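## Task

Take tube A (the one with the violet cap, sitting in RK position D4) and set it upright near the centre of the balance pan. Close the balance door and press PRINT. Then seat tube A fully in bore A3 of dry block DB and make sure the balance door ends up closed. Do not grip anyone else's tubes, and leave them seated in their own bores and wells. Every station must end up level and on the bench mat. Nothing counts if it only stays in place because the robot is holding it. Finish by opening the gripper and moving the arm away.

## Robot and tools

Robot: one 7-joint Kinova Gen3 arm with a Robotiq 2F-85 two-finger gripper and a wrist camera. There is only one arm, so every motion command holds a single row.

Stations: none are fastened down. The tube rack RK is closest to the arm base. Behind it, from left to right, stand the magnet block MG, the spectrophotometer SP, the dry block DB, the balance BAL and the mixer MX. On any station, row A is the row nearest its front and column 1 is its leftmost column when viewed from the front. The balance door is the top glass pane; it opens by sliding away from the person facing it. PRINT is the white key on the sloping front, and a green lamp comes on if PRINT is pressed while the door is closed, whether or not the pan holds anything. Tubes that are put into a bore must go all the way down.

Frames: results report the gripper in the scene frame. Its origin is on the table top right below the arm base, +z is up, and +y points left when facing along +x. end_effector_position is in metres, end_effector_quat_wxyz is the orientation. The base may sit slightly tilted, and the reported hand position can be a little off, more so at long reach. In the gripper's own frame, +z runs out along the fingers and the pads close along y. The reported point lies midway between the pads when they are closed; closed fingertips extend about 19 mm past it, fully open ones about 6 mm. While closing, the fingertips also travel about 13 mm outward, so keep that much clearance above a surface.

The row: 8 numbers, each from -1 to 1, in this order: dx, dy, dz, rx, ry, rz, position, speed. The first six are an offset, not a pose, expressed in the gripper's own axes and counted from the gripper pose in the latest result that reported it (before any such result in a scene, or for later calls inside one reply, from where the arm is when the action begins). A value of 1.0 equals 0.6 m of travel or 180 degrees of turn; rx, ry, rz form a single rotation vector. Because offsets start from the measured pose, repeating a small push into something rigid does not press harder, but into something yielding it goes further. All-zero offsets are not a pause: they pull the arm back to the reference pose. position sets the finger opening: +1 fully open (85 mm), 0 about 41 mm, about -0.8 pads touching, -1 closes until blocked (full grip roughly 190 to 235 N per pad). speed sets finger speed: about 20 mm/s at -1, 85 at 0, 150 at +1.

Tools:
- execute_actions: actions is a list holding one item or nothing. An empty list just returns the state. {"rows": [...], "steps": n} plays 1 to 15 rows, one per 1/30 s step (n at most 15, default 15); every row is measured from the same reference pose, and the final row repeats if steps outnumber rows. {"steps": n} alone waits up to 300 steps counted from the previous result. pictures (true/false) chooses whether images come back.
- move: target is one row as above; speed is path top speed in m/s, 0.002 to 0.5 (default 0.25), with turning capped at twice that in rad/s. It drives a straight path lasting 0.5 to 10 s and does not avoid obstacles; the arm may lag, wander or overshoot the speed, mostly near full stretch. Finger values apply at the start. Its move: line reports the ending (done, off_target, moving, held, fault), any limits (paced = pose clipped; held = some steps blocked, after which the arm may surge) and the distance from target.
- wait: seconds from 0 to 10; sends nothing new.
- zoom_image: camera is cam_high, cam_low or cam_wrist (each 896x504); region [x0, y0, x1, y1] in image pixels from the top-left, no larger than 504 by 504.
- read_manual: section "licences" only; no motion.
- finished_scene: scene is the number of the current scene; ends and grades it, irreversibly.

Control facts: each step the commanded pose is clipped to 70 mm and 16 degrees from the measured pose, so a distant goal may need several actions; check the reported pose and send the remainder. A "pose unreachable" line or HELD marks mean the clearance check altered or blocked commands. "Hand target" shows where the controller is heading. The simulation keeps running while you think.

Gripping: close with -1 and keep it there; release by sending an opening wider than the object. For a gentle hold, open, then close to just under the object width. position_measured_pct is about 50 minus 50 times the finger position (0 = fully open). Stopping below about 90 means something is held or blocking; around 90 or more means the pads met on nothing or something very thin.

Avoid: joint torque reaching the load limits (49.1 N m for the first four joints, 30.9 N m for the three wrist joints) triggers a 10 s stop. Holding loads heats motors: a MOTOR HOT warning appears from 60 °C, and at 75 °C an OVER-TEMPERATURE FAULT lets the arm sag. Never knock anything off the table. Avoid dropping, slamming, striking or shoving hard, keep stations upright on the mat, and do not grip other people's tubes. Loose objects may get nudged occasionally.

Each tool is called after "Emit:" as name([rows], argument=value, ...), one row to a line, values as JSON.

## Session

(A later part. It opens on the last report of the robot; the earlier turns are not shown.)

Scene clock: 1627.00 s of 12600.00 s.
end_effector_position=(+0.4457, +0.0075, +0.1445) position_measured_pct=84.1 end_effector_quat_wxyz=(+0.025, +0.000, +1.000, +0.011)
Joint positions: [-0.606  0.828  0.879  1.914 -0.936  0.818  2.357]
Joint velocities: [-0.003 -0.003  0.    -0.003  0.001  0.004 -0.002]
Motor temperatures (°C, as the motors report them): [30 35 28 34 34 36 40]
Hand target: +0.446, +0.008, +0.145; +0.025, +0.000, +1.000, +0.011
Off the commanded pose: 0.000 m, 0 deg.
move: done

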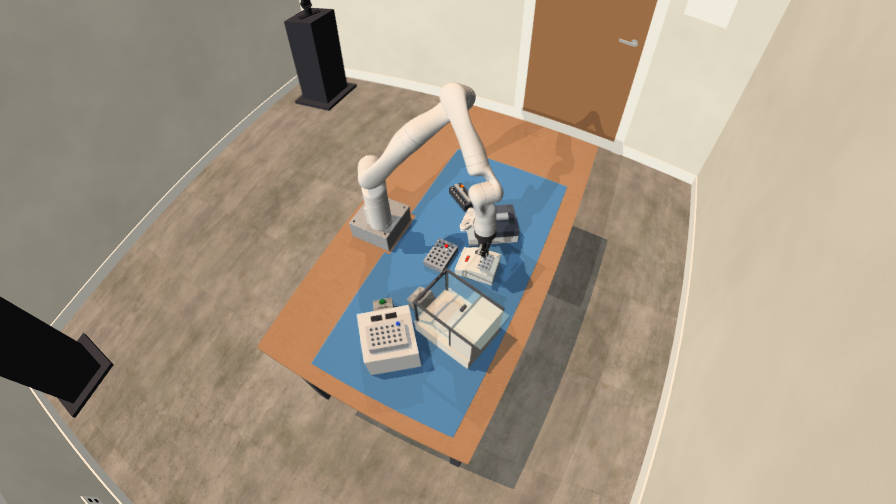

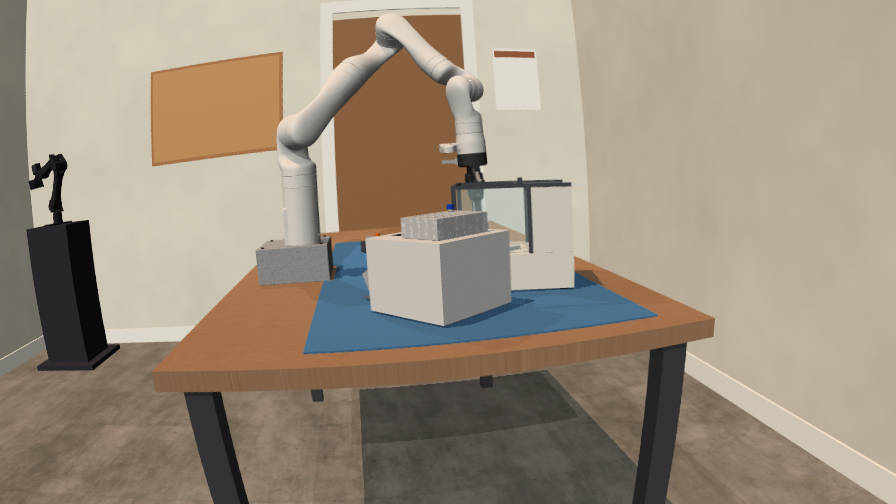

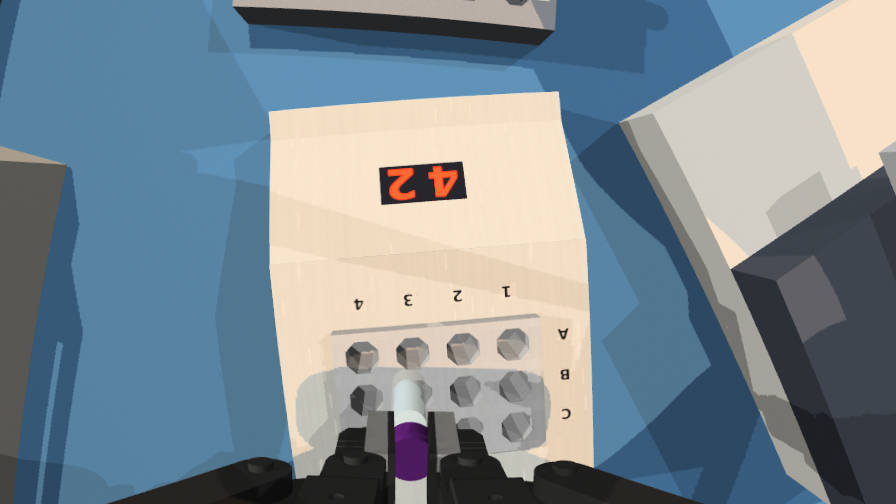

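Emit:
move(target=[0.016,0,0,0,-0.052,0,-1,0], speed=0.03)

Emit:
zoom_image(camera="cam_low", region=[400,130,560,260])

Scene clock: 1642.57 s of 12600.00 s.
end_effector_position=(+0.4361, +0.0075, +0.1438) position_measured_pct=84.1 end_effector_quat_wxyz=(+0.106, +0.001, +0.994, +0.011)
Joint positions: [-0.587  0.714  0.766  2.115 -1.164  0.537  2.6  ]
Joint velocities: [ 0.005 -0.006 -0.008  0.008 -0.015 -0.01   0.016]
Motor temperatures (°C, as the motors report them): [30 35 28 34 34 36 40]
Hand target: +0.436, +0.007, +0.144; +0.106, +0.001, +0.994, +0.011
Off the commanded pose: 0.000 m, 0 deg.
move: done

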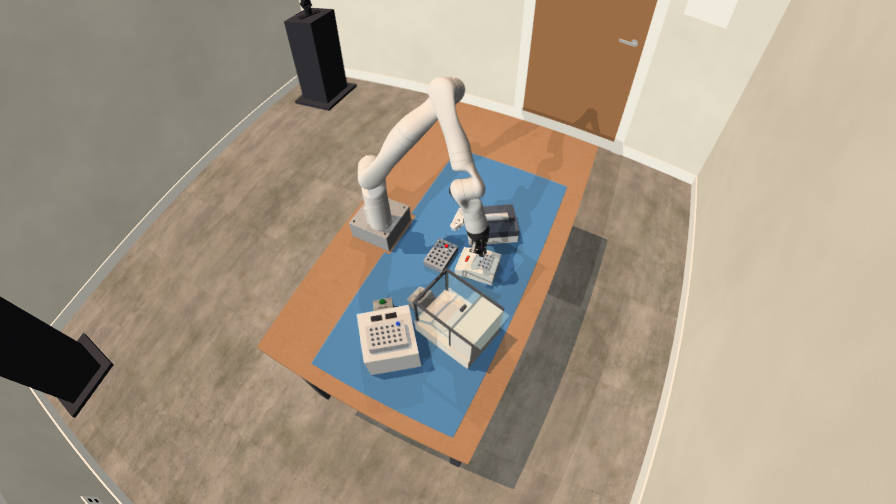

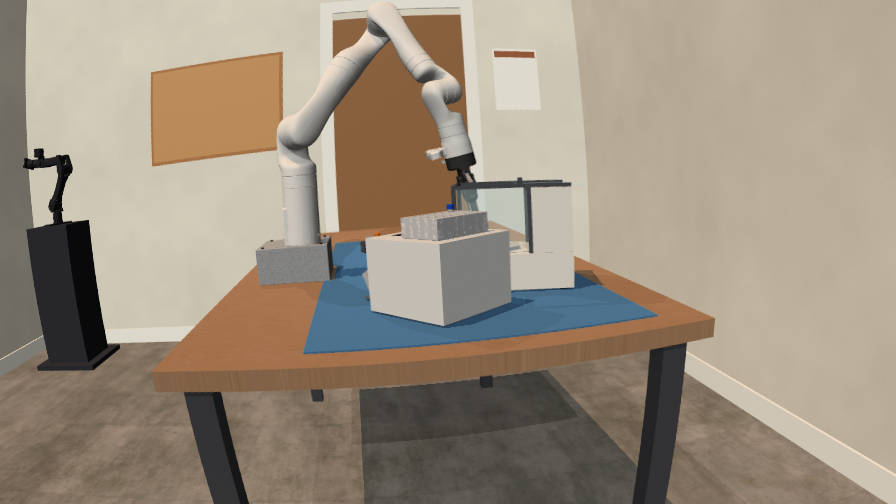

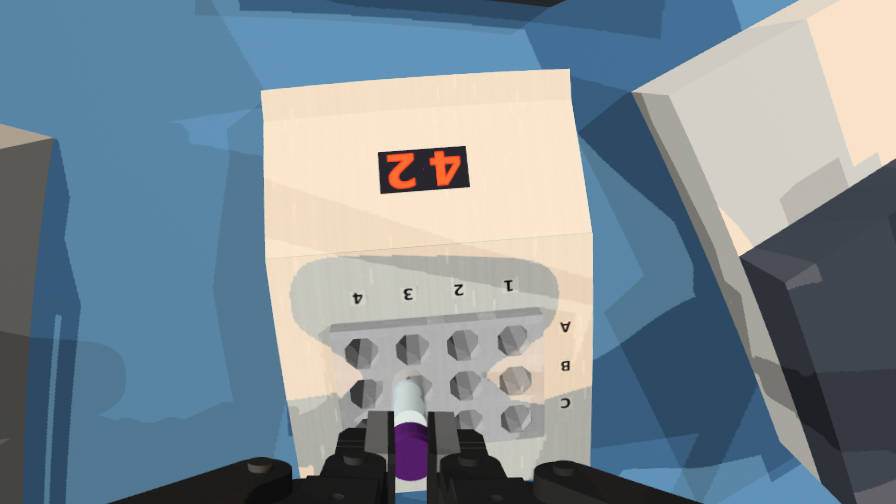

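Region (400, 130, 560, 260) of cam_low's 896x504 image, scaled by 3.150, with more detail than that image has; it fills the top 410 rows of this view, and the rest is white.

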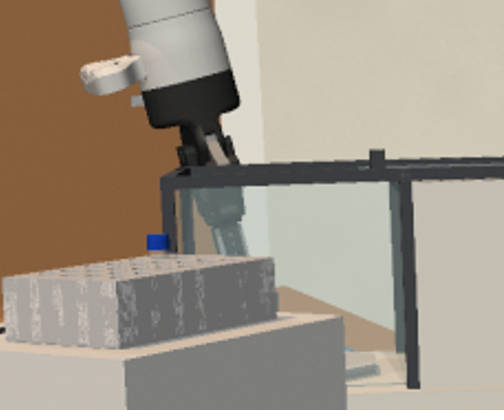

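Emit:
move(target=[0.007,0,0.011,0,0.017,0,-1,0], speed=0.02)

Emit:
zoom_image(camera="cam_wrist", region=[260,280,620,504])

Scene clock: 1658.27 s of 12600.00 s.
end_effector_position=(+0.4334, +0.0077, +0.1366) position_measured_pct=84.1 end_effector_quat_wxyz=(+0.079, +0.001, +0.997, +0.011)
Joint positions: [-0.593  0.755  0.793  2.074 -1.101  0.605  2.534]
Joint velocities: [-0.     0.004  0.001 -0.003  0.003  0.006 -0.004]
Motor temperatures (°C, as the motors report them): [30 35 28 34 34 36 40]
Hand target: +0.433, +0.008, +0.136; +0.079, +0.001, +0.997, +0.011
Off the commanded pose: 0.000 m, 0 deg.
move: done

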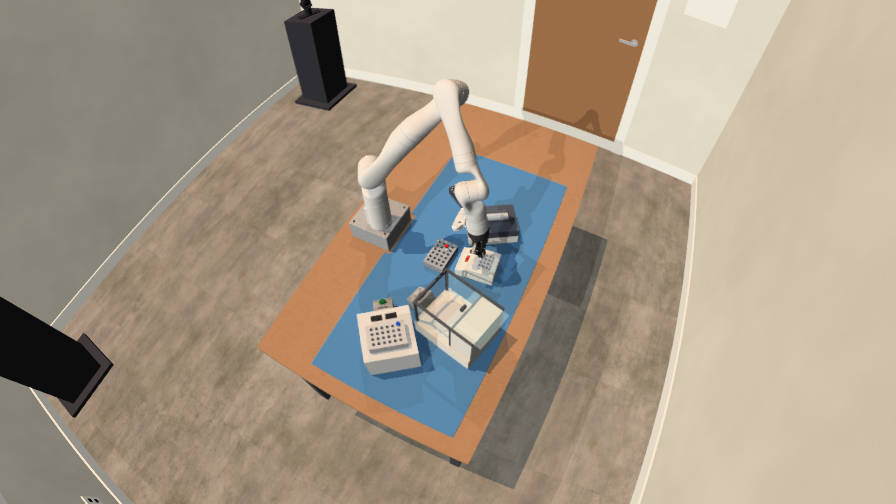

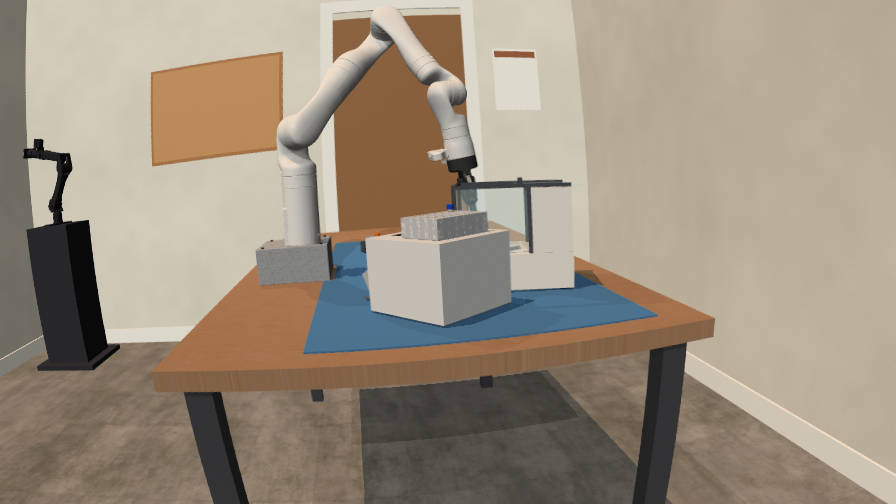

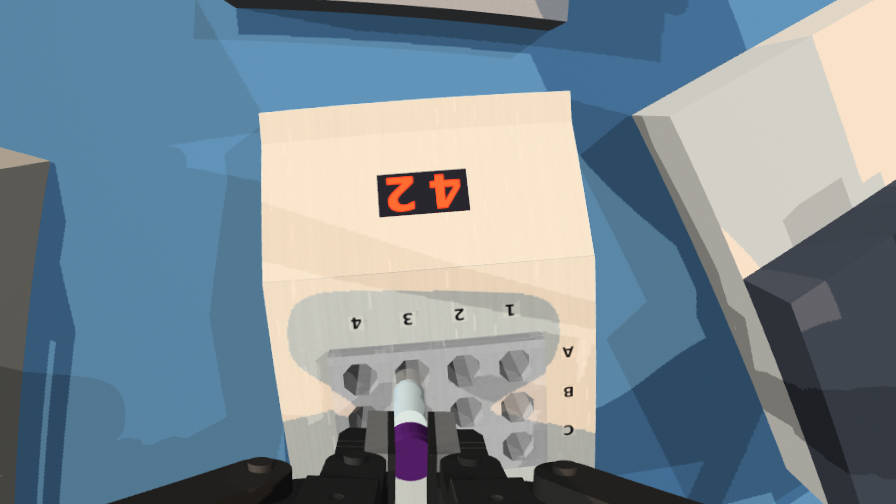

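Region (260, 280, 620, 504) of cam_wrist's 896x504 image, scaled by 1.400; it fills the top 314 rows of this view, and the rest is white.

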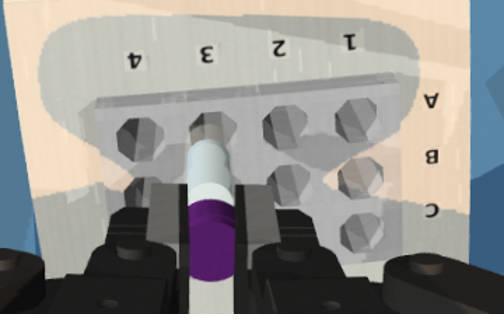

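Emit:
move(target=[0.0045,-0.0003,0.017,0,0,0,-1,0], speed=0.01)

Emit:
zoom_image(camera="cam_wrist", region=[260,280,620,504])

Scene clock: 1663.73 s of 12600.00 s.
end_effector_position=(+0.4332, +0.0077, +0.1274) position_measured_pct=84.1 end_effector_quat_wxyz=(+0.081, +0.001, +0.997, +0.011)
Joint positions: [-0.574  0.768  0.763  2.083 -1.14   0.579  2.569]
Joint velocities: [ 0.002 -0.001 -0.002  0.002 -0.004 -0.001  0.006]
Motor temperatures (°C, as the motors report them): [30 35 27 34 34 36 40]
Hand target: +0.432, +0.008, +0.126; +0.080, +0.001, +0.997, +0.011
Off the commanded pose: 0.002 m, 0 deg.
move: done

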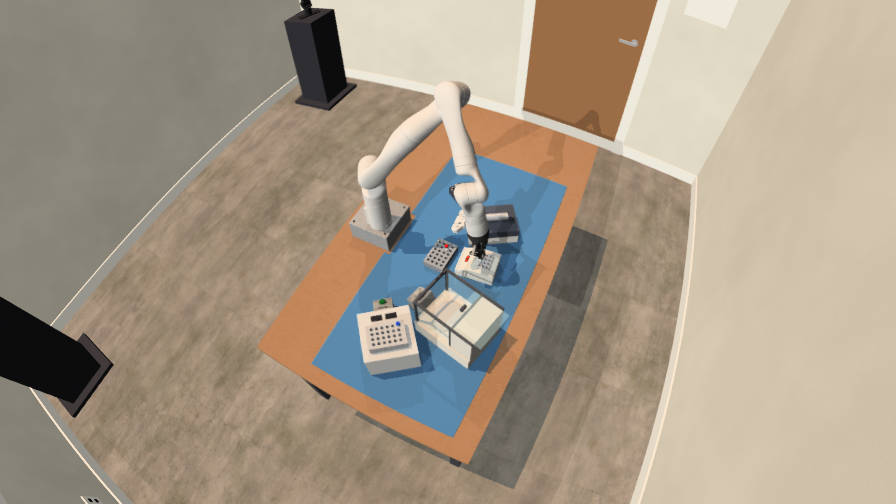

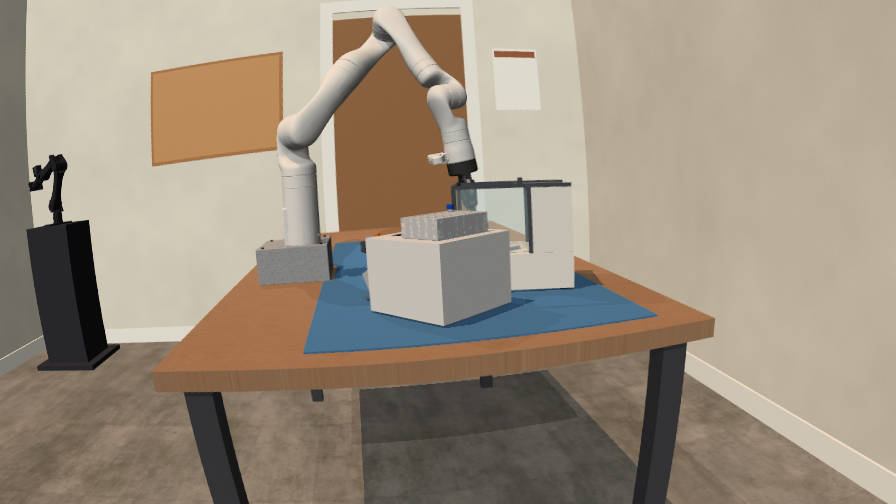

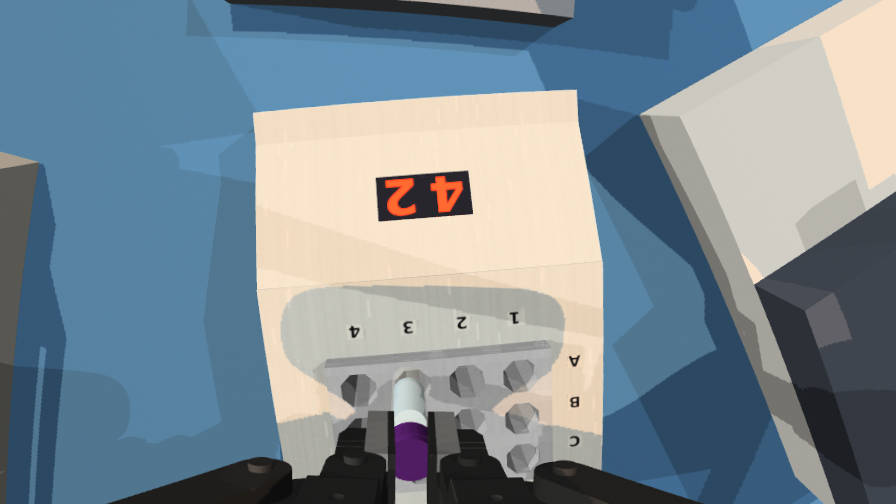

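Region (260, 280, 620, 504) of cam_wrist's 896x504 image, scaled by 1.400; it fills the top 314 rows of this view, and the rest is white.

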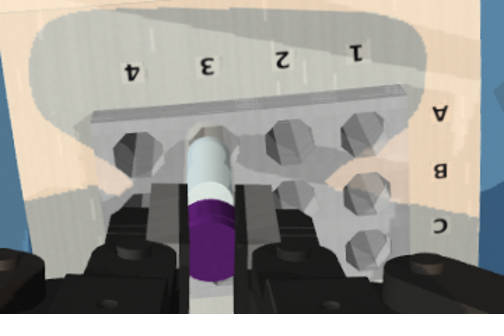

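Emit:
move(target=[-0.0005,-0.0002,0.012,0,0,0,-1,0], speed=0.008)

Emit:
zoom_image(camera="cam_wrist", region=[260,280,620,504])

Scene clock: 1669.47 s of 12600.00 s.
end_effector_position=(+0.4345, +0.0085, +0.1204) position_measured_pct=84.1 end_effector_quat_wxyz=(+0.081, +0.000, +0.997, +0.012)
Joint positions: [-0.561  0.782  0.743  2.081 -1.164  0.567  2.589]
Joint velocities: [ 0.002  0.002 -0.     0.002 -0.005  0.     0.003]
Motor temperatures (°C, as the motors report them): [30 35 27 34 34 36 40]
Hand target: +0.435, +0.008, +0.120; +0.081, +0.001, +0.997, +0.011
Off the commanded pose: 0.001 m, 0 deg.
move: done

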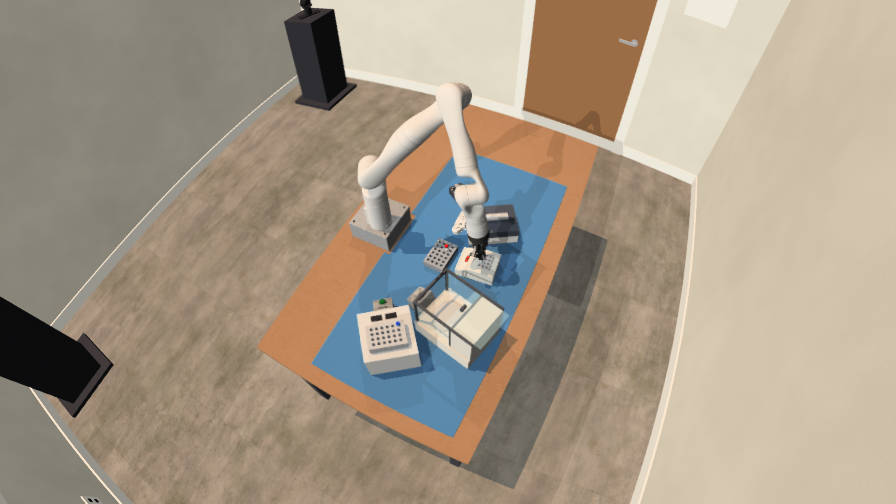

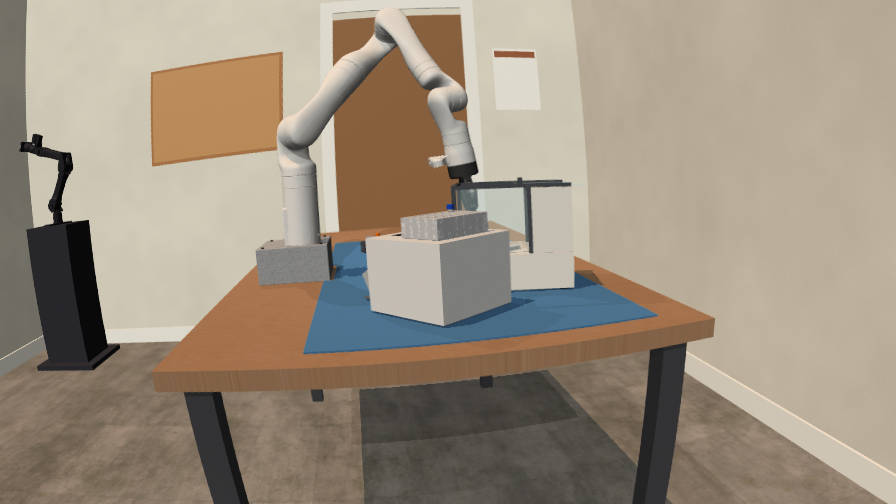

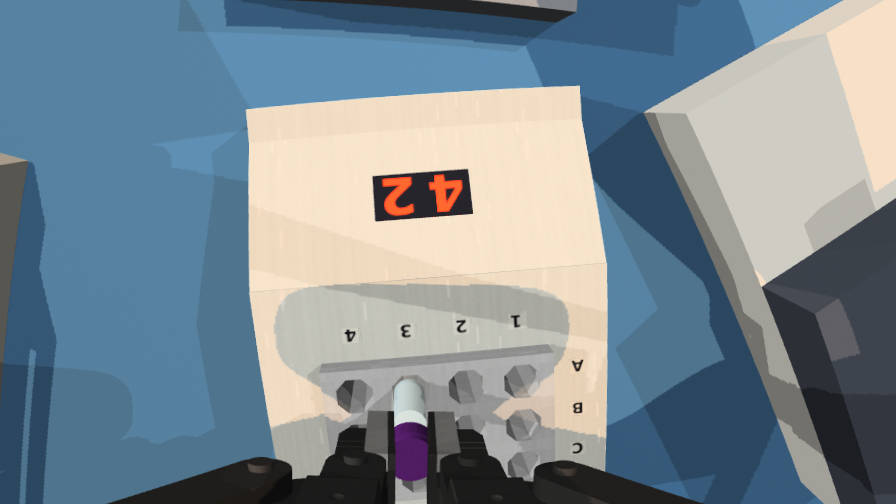

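Region (260, 280, 620, 504) of cam_wrist's 896x504 image, scaled by 1.400; it fills the top 314 rows of this view, and the rest is white.

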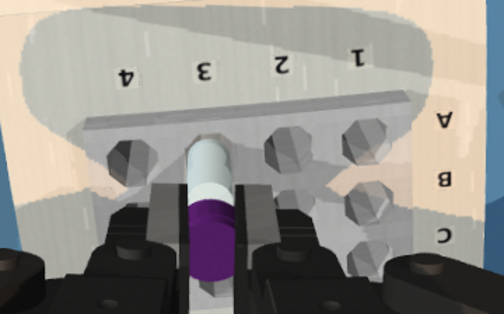

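Emit:
move(target=[0.0025,0,0.02,0,0,0,-1,0], speed=0.01)

Scene clock: 1674.87 s of 12600.00 s.
end_effector_position=(+0.4344, +0.0091, +0.1083) position_measured_pct=84.1 end_effector_quat_wxyz=(+0.080, +0.000, +0.997, +0.012)
Joint positions: [-0.539  0.803  0.707  2.084 -1.208  0.541  2.628]
Joint velocities: [ 0.002  0.002 -0.002 -0.    -0.004 -0.001  0.002]
Motor temperatures (°C, as the motors report them): [30 35 27 34 34 36 40]
Hand target: +0.435, +0.009, +0.108; +0.081, +0.000, +0.997, +0.012
Off the commanded pose: 0.001 m, 0 deg.
move: done

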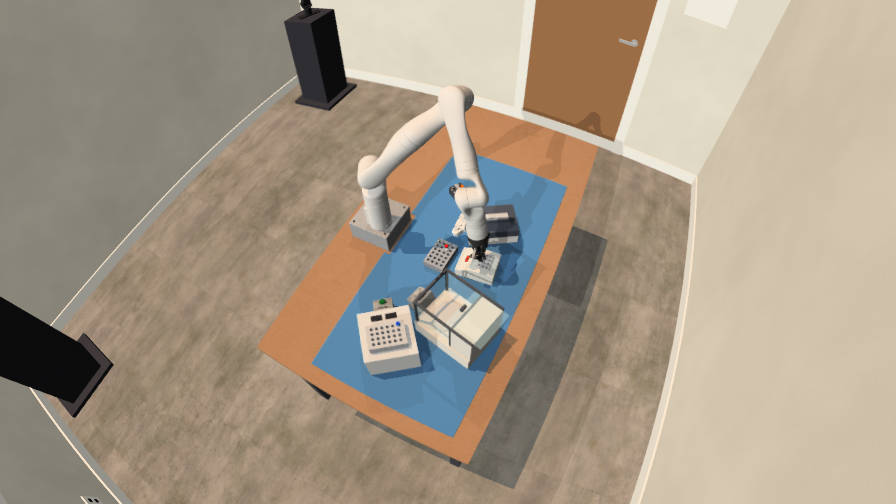

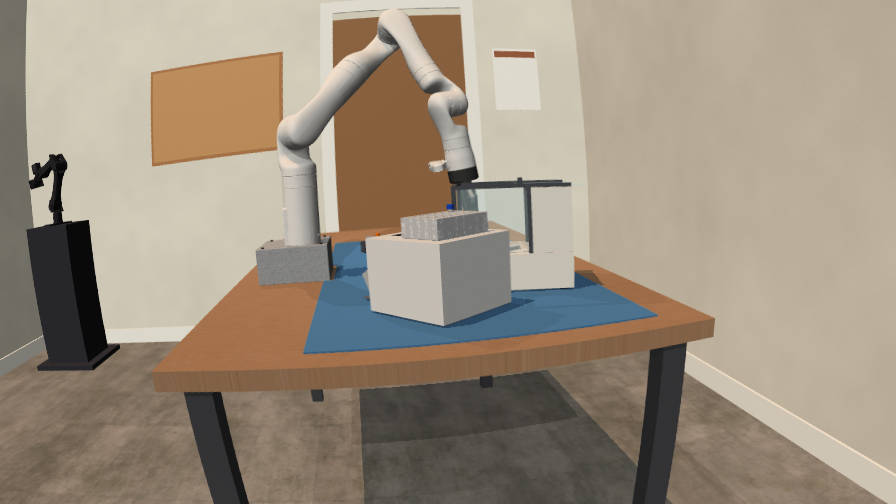

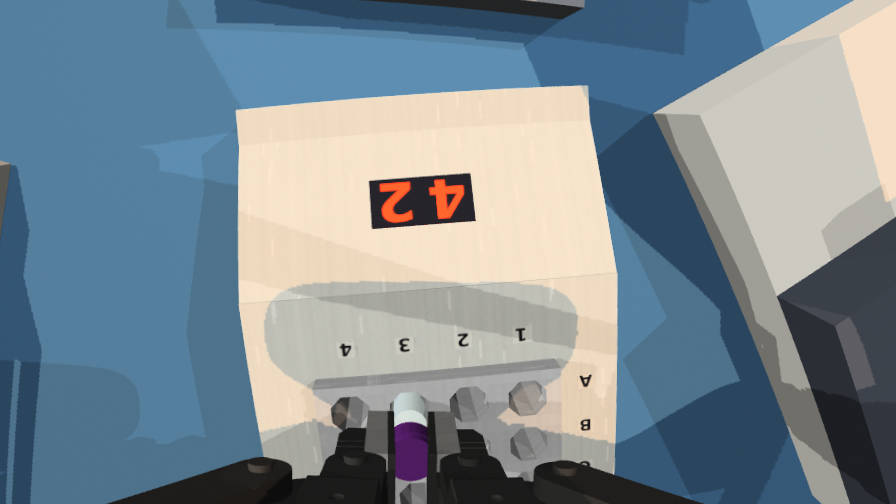

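Emit:
move(target=[0.002,0,0.015,0,0,0,-1,0], speed=0.01)

Emit:
move(target=[0,0,0,0,0,0,-0.55,-0.5])

Emit:
move(target=[-0.008,0,-0.05,0,0.035,0,-0.55,0], speed=0.03)

Scene clock: 1680.93 s of 12600.00 s.
end_effector_position=(+0.4339, +0.0093, +0.0993) position_measured_pct=84.1 end_effector_quat_wxyz=(+0.080, +0.000, +0.997, +0.012)
Joint positions: [-0.523  0.818  0.681  2.087 -1.243  0.522  2.659]
Joint velocities: [ 0.002  0.001 -0.003  0.    -0.004 -0.003  0.003]
Motor temperatures (°C, as the motors report them): [30 35 27 34 34 36 40]
Hand target: +0.435, +0.009, +0.099; +0.080, +0.000, +0.997, +0.012
Off the commanded pose: 0.001 m, 0 deg.
move: done

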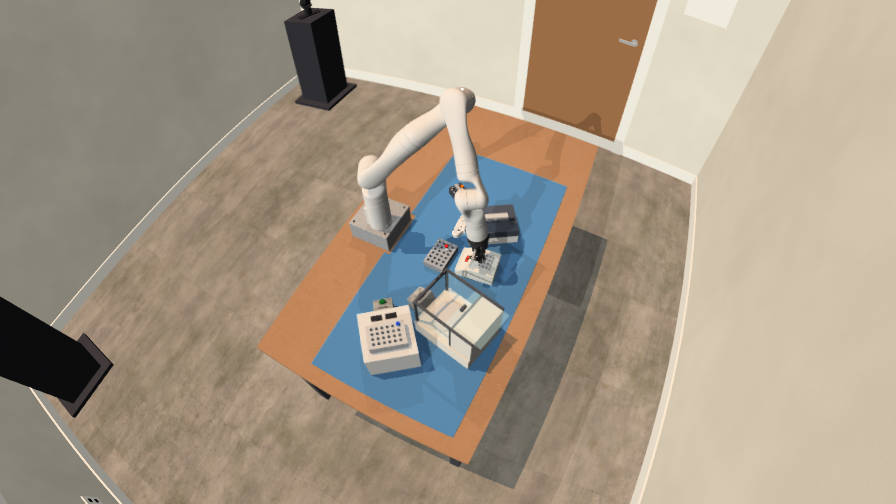

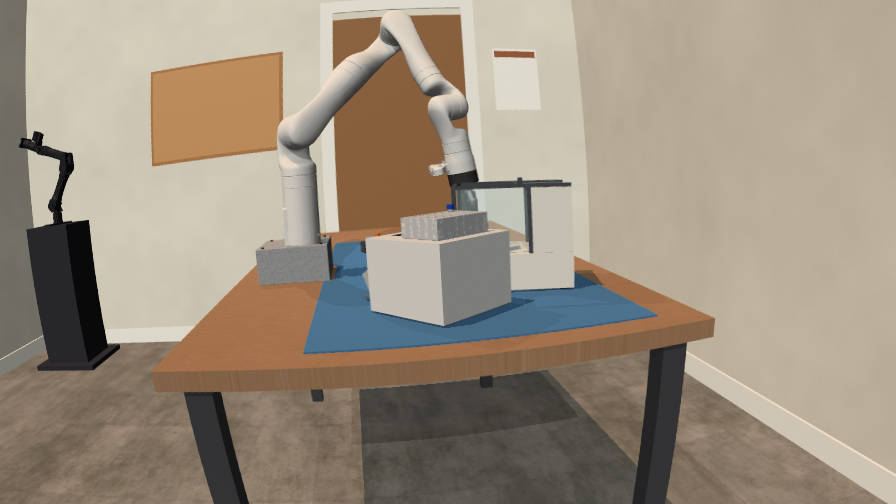

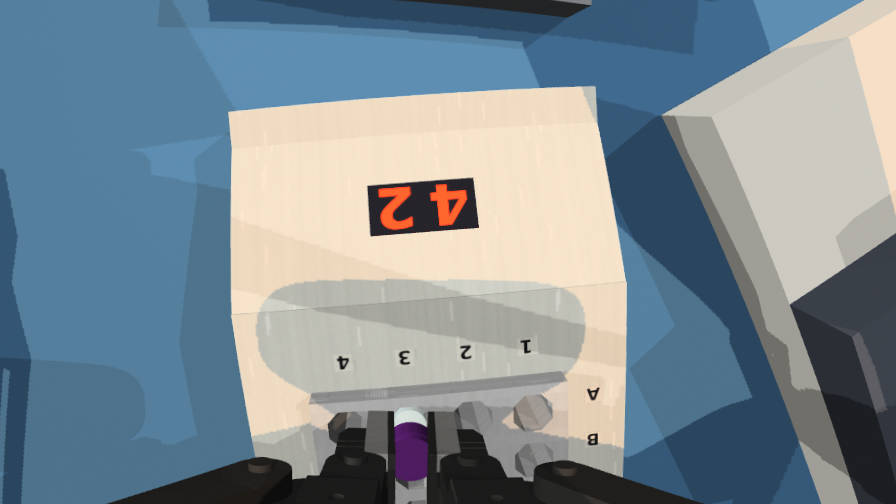

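Scene clock: 1681.43 s of 12600.00 s.
end_effector_position=(+0.4336, +0.0094, +0.0991) position_measured_pct=77.8 end_effector_quat_wxyz=(+0.079, +0.000, +0.997, +0.012)
Joint positions: [-0.523  0.818  0.68   2.087 -1.242  0.523  2.659]
Joint velocities: [-0.    -0.     0.001 -0.     0.001  0.001 -0.001]
Motor temperatures (°C, as the motors report them): [30 35 27 34 34 36 40]
Hand target: +0.434, +0.009, +0.099; +0.080, +0.000, +0.997, +0.012
Off the commanded pose: 0.000 m, 0 deg.
move: done

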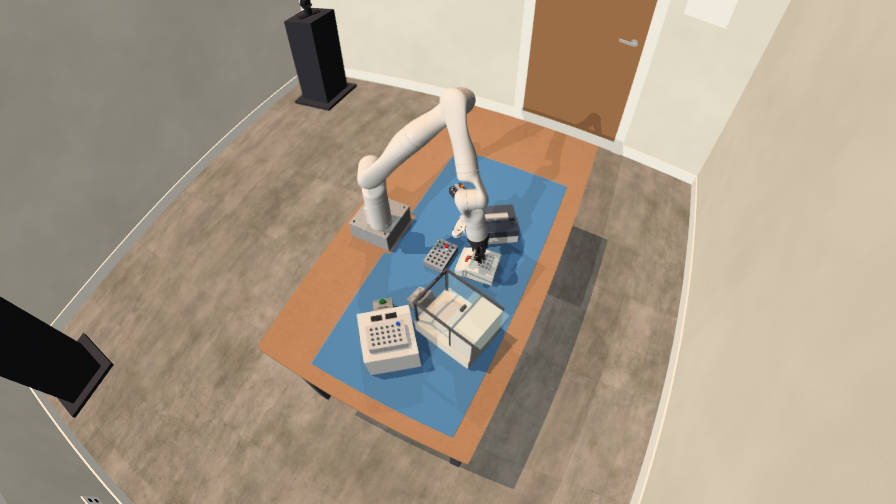

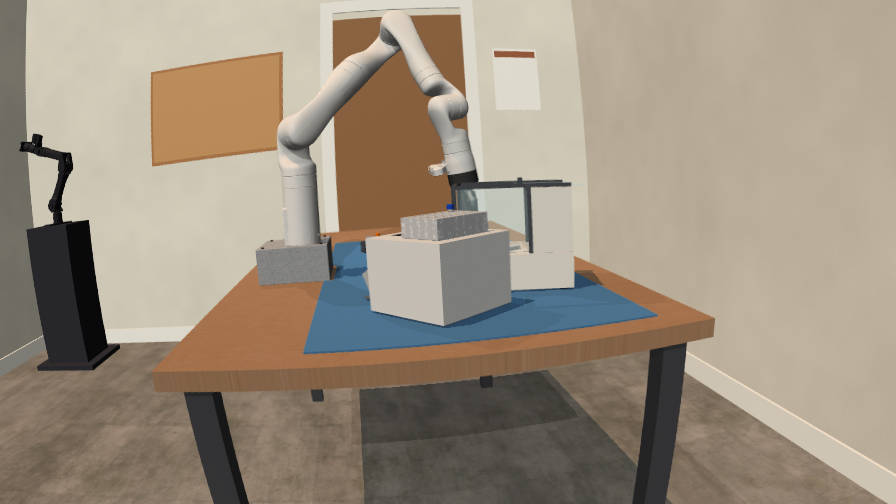

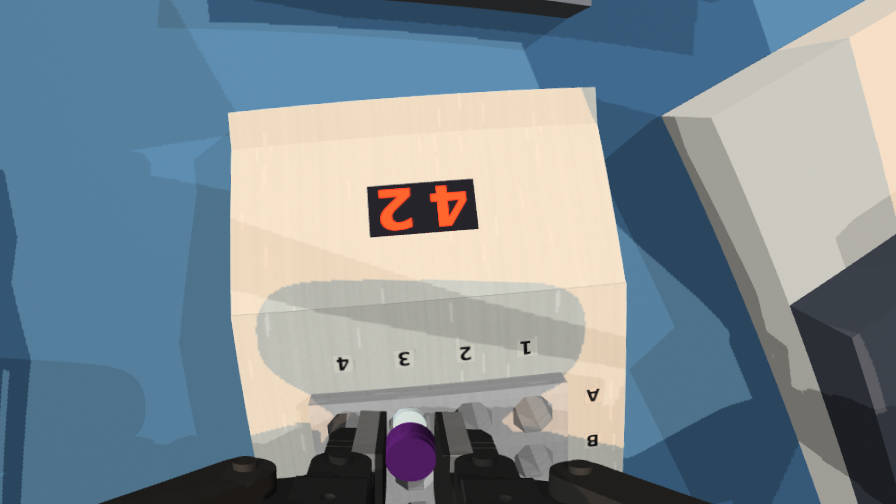

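Scene clock: 1683.50 s of 12600.00 s.
end_effector_position=(+0.4336, +0.0086, +0.1294) position_measured_pct=77.8 end_effector_quat_wxyz=(+0.025, -0.000, +1.000, +0.012)
Joint positions: [-0.595  0.834  0.842  1.963 -0.979  0.764  2.405]
Joint velocities: [-0.003  0.002  0.003 -0.008  0.011  0.011 -0.009]
Motor temperatures (°C, as the motors report them): [30 35 27 34 34 36 40]
Hand target: +0.434, +0.009, +0.129; +0.024, -0.000, +1.000, +0.012
Off the commanded pose: 0.000 m, 0 deg.
move: done

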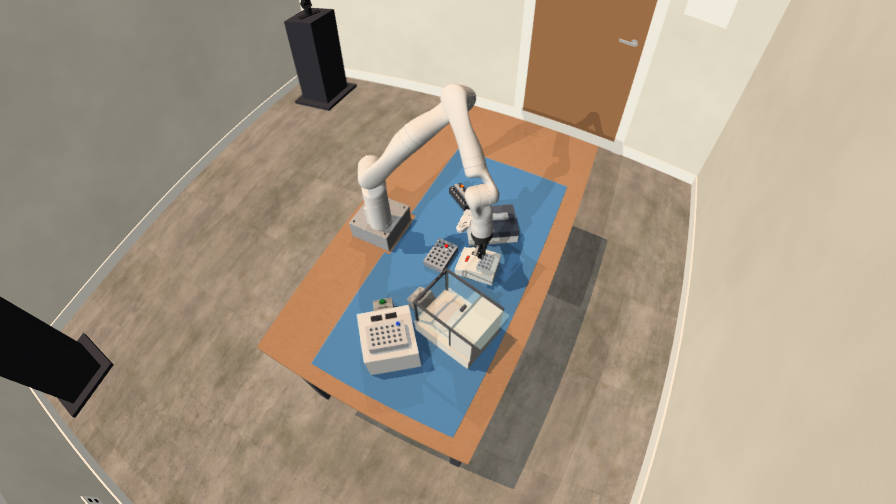

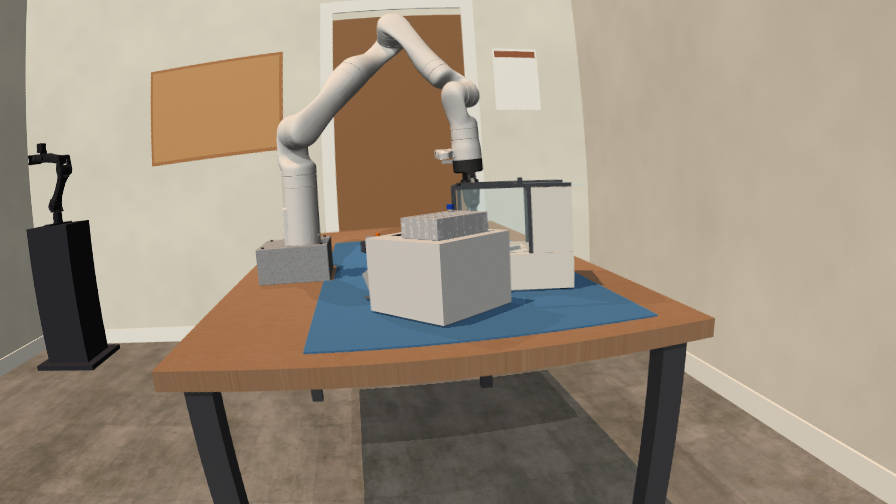

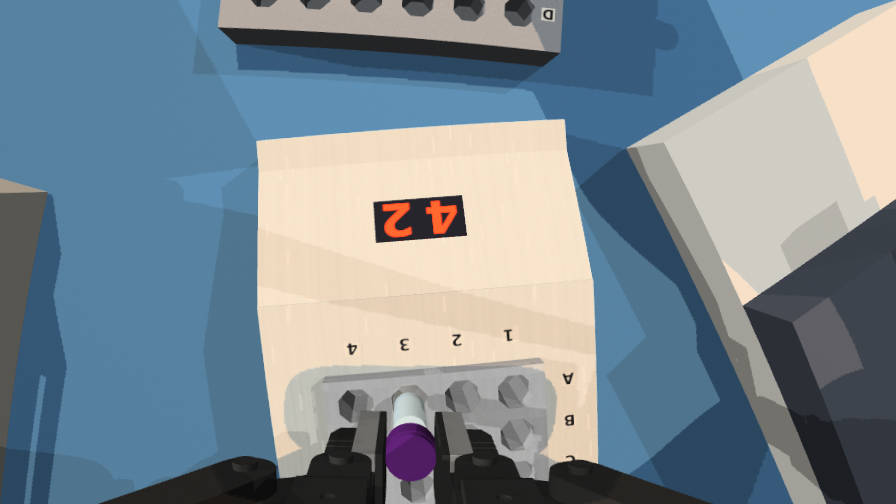

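Emit:
zoom_image(camera="cam_high", region=[440,220,520,290])

Emit:
execute_actions(actions=[])

Region (440, 220, 520, 290) of cam_high's 896x504 image, scaled by 6.300, with more detail than that image has; it fills the top 441 rows of this view, and the rest is white.

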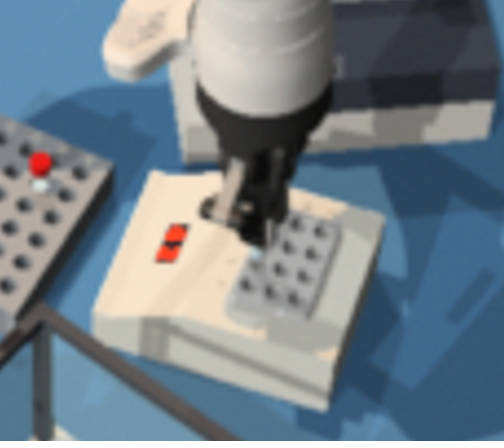

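Scene clock: 1688.93 s of 12600.00 s.
end_effector_position=(+0.4336, +0.0087, +0.1295) position_measured_pct=77.8 end_effector_quat_wxyz=(+0.024, -0.000, +1.000, +0.012)
Joint positions: [-0.596  0.834  0.843  1.962 -0.979  0.765  2.404]
Joint velocities: [ 0.    -0.    -0.001  0.001  0.001 -0.     0.   ]
Motor temperatures (°C, as the motors report them): [30 35 27 34 34 36 40]
Hand target: +0.434, +0.009, +0.129; +0.024, -0.000, +1.000, +0.012
Off the commanded pose: 0.000 m, 0 deg.
Steps of this call (steps 1 to 163: nothing new was sent). Readings (end_effector_position | what the end effector reports):
1: (+0.4336, +0.0086, +0.1295) | position_measured_pct=77.8
2: (+0.4336, +0.0087, +0.1295) | position_measured_pct=77.8
4: (+0.4336, +0.0087, +0.1295) | position_measured_pct=77.8
8: (+0.4336, +0.0087, +0.1295) | position_measured_pct=77.8
163: the state above

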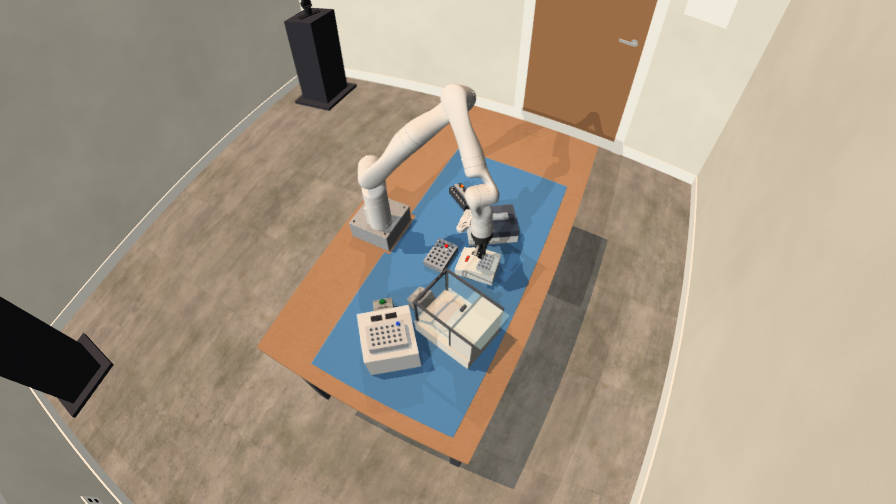

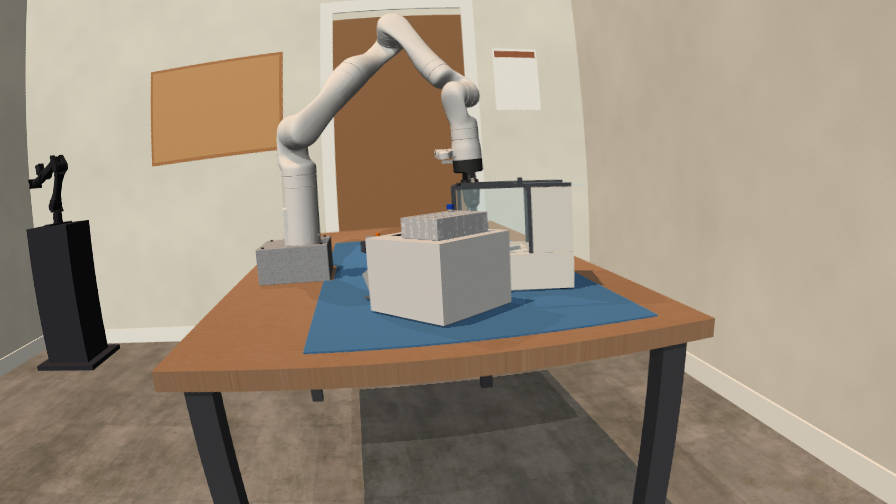

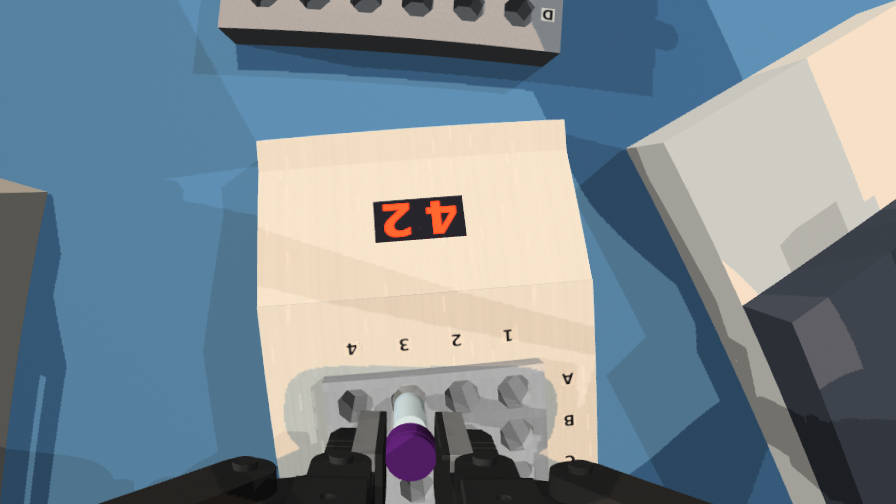

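Emit:
move(target=[0,0,0,0,0,0,-0.2,-0.8])

Scene clock: 1697.83 s of 12600.00 s.
end_effector_position=(+0.4336, +0.0087, +0.1295) position_measured_pct=59.9 end_effector_quat_wxyz=(+0.024, -0.000, +1.000, +0.012)
Joint positions: [-0.596  0.834  0.843  1.962 -0.979  0.765  2.404]
Joint velocities: [ 0.     0.    -0.001  0.001 -0.001 -0.    -0.   ]
Motor temperatures (°C, as the motors report them): [30 35 27 34 34 36 40]
Hand target: +0.434, +0.009, +0.129; +0.024, -0.000, +1.000, +0.012
Off the commanded pose: 0.000 m, 0 deg.
move: done

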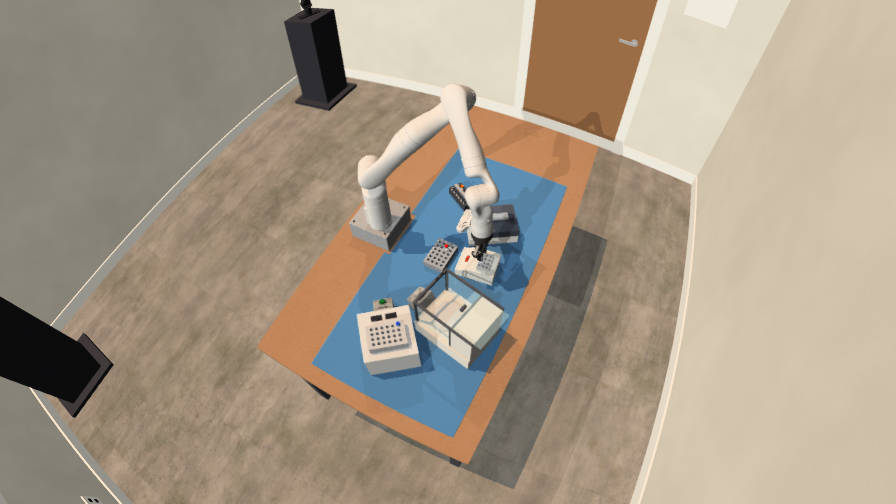

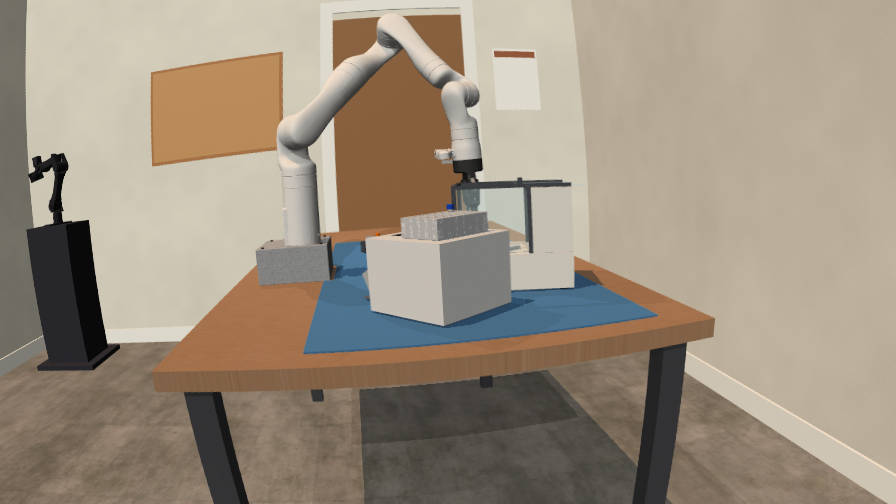

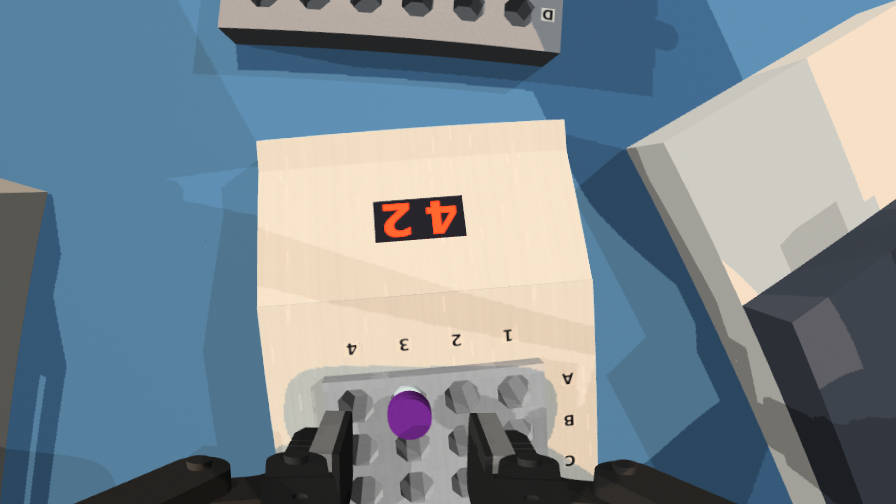

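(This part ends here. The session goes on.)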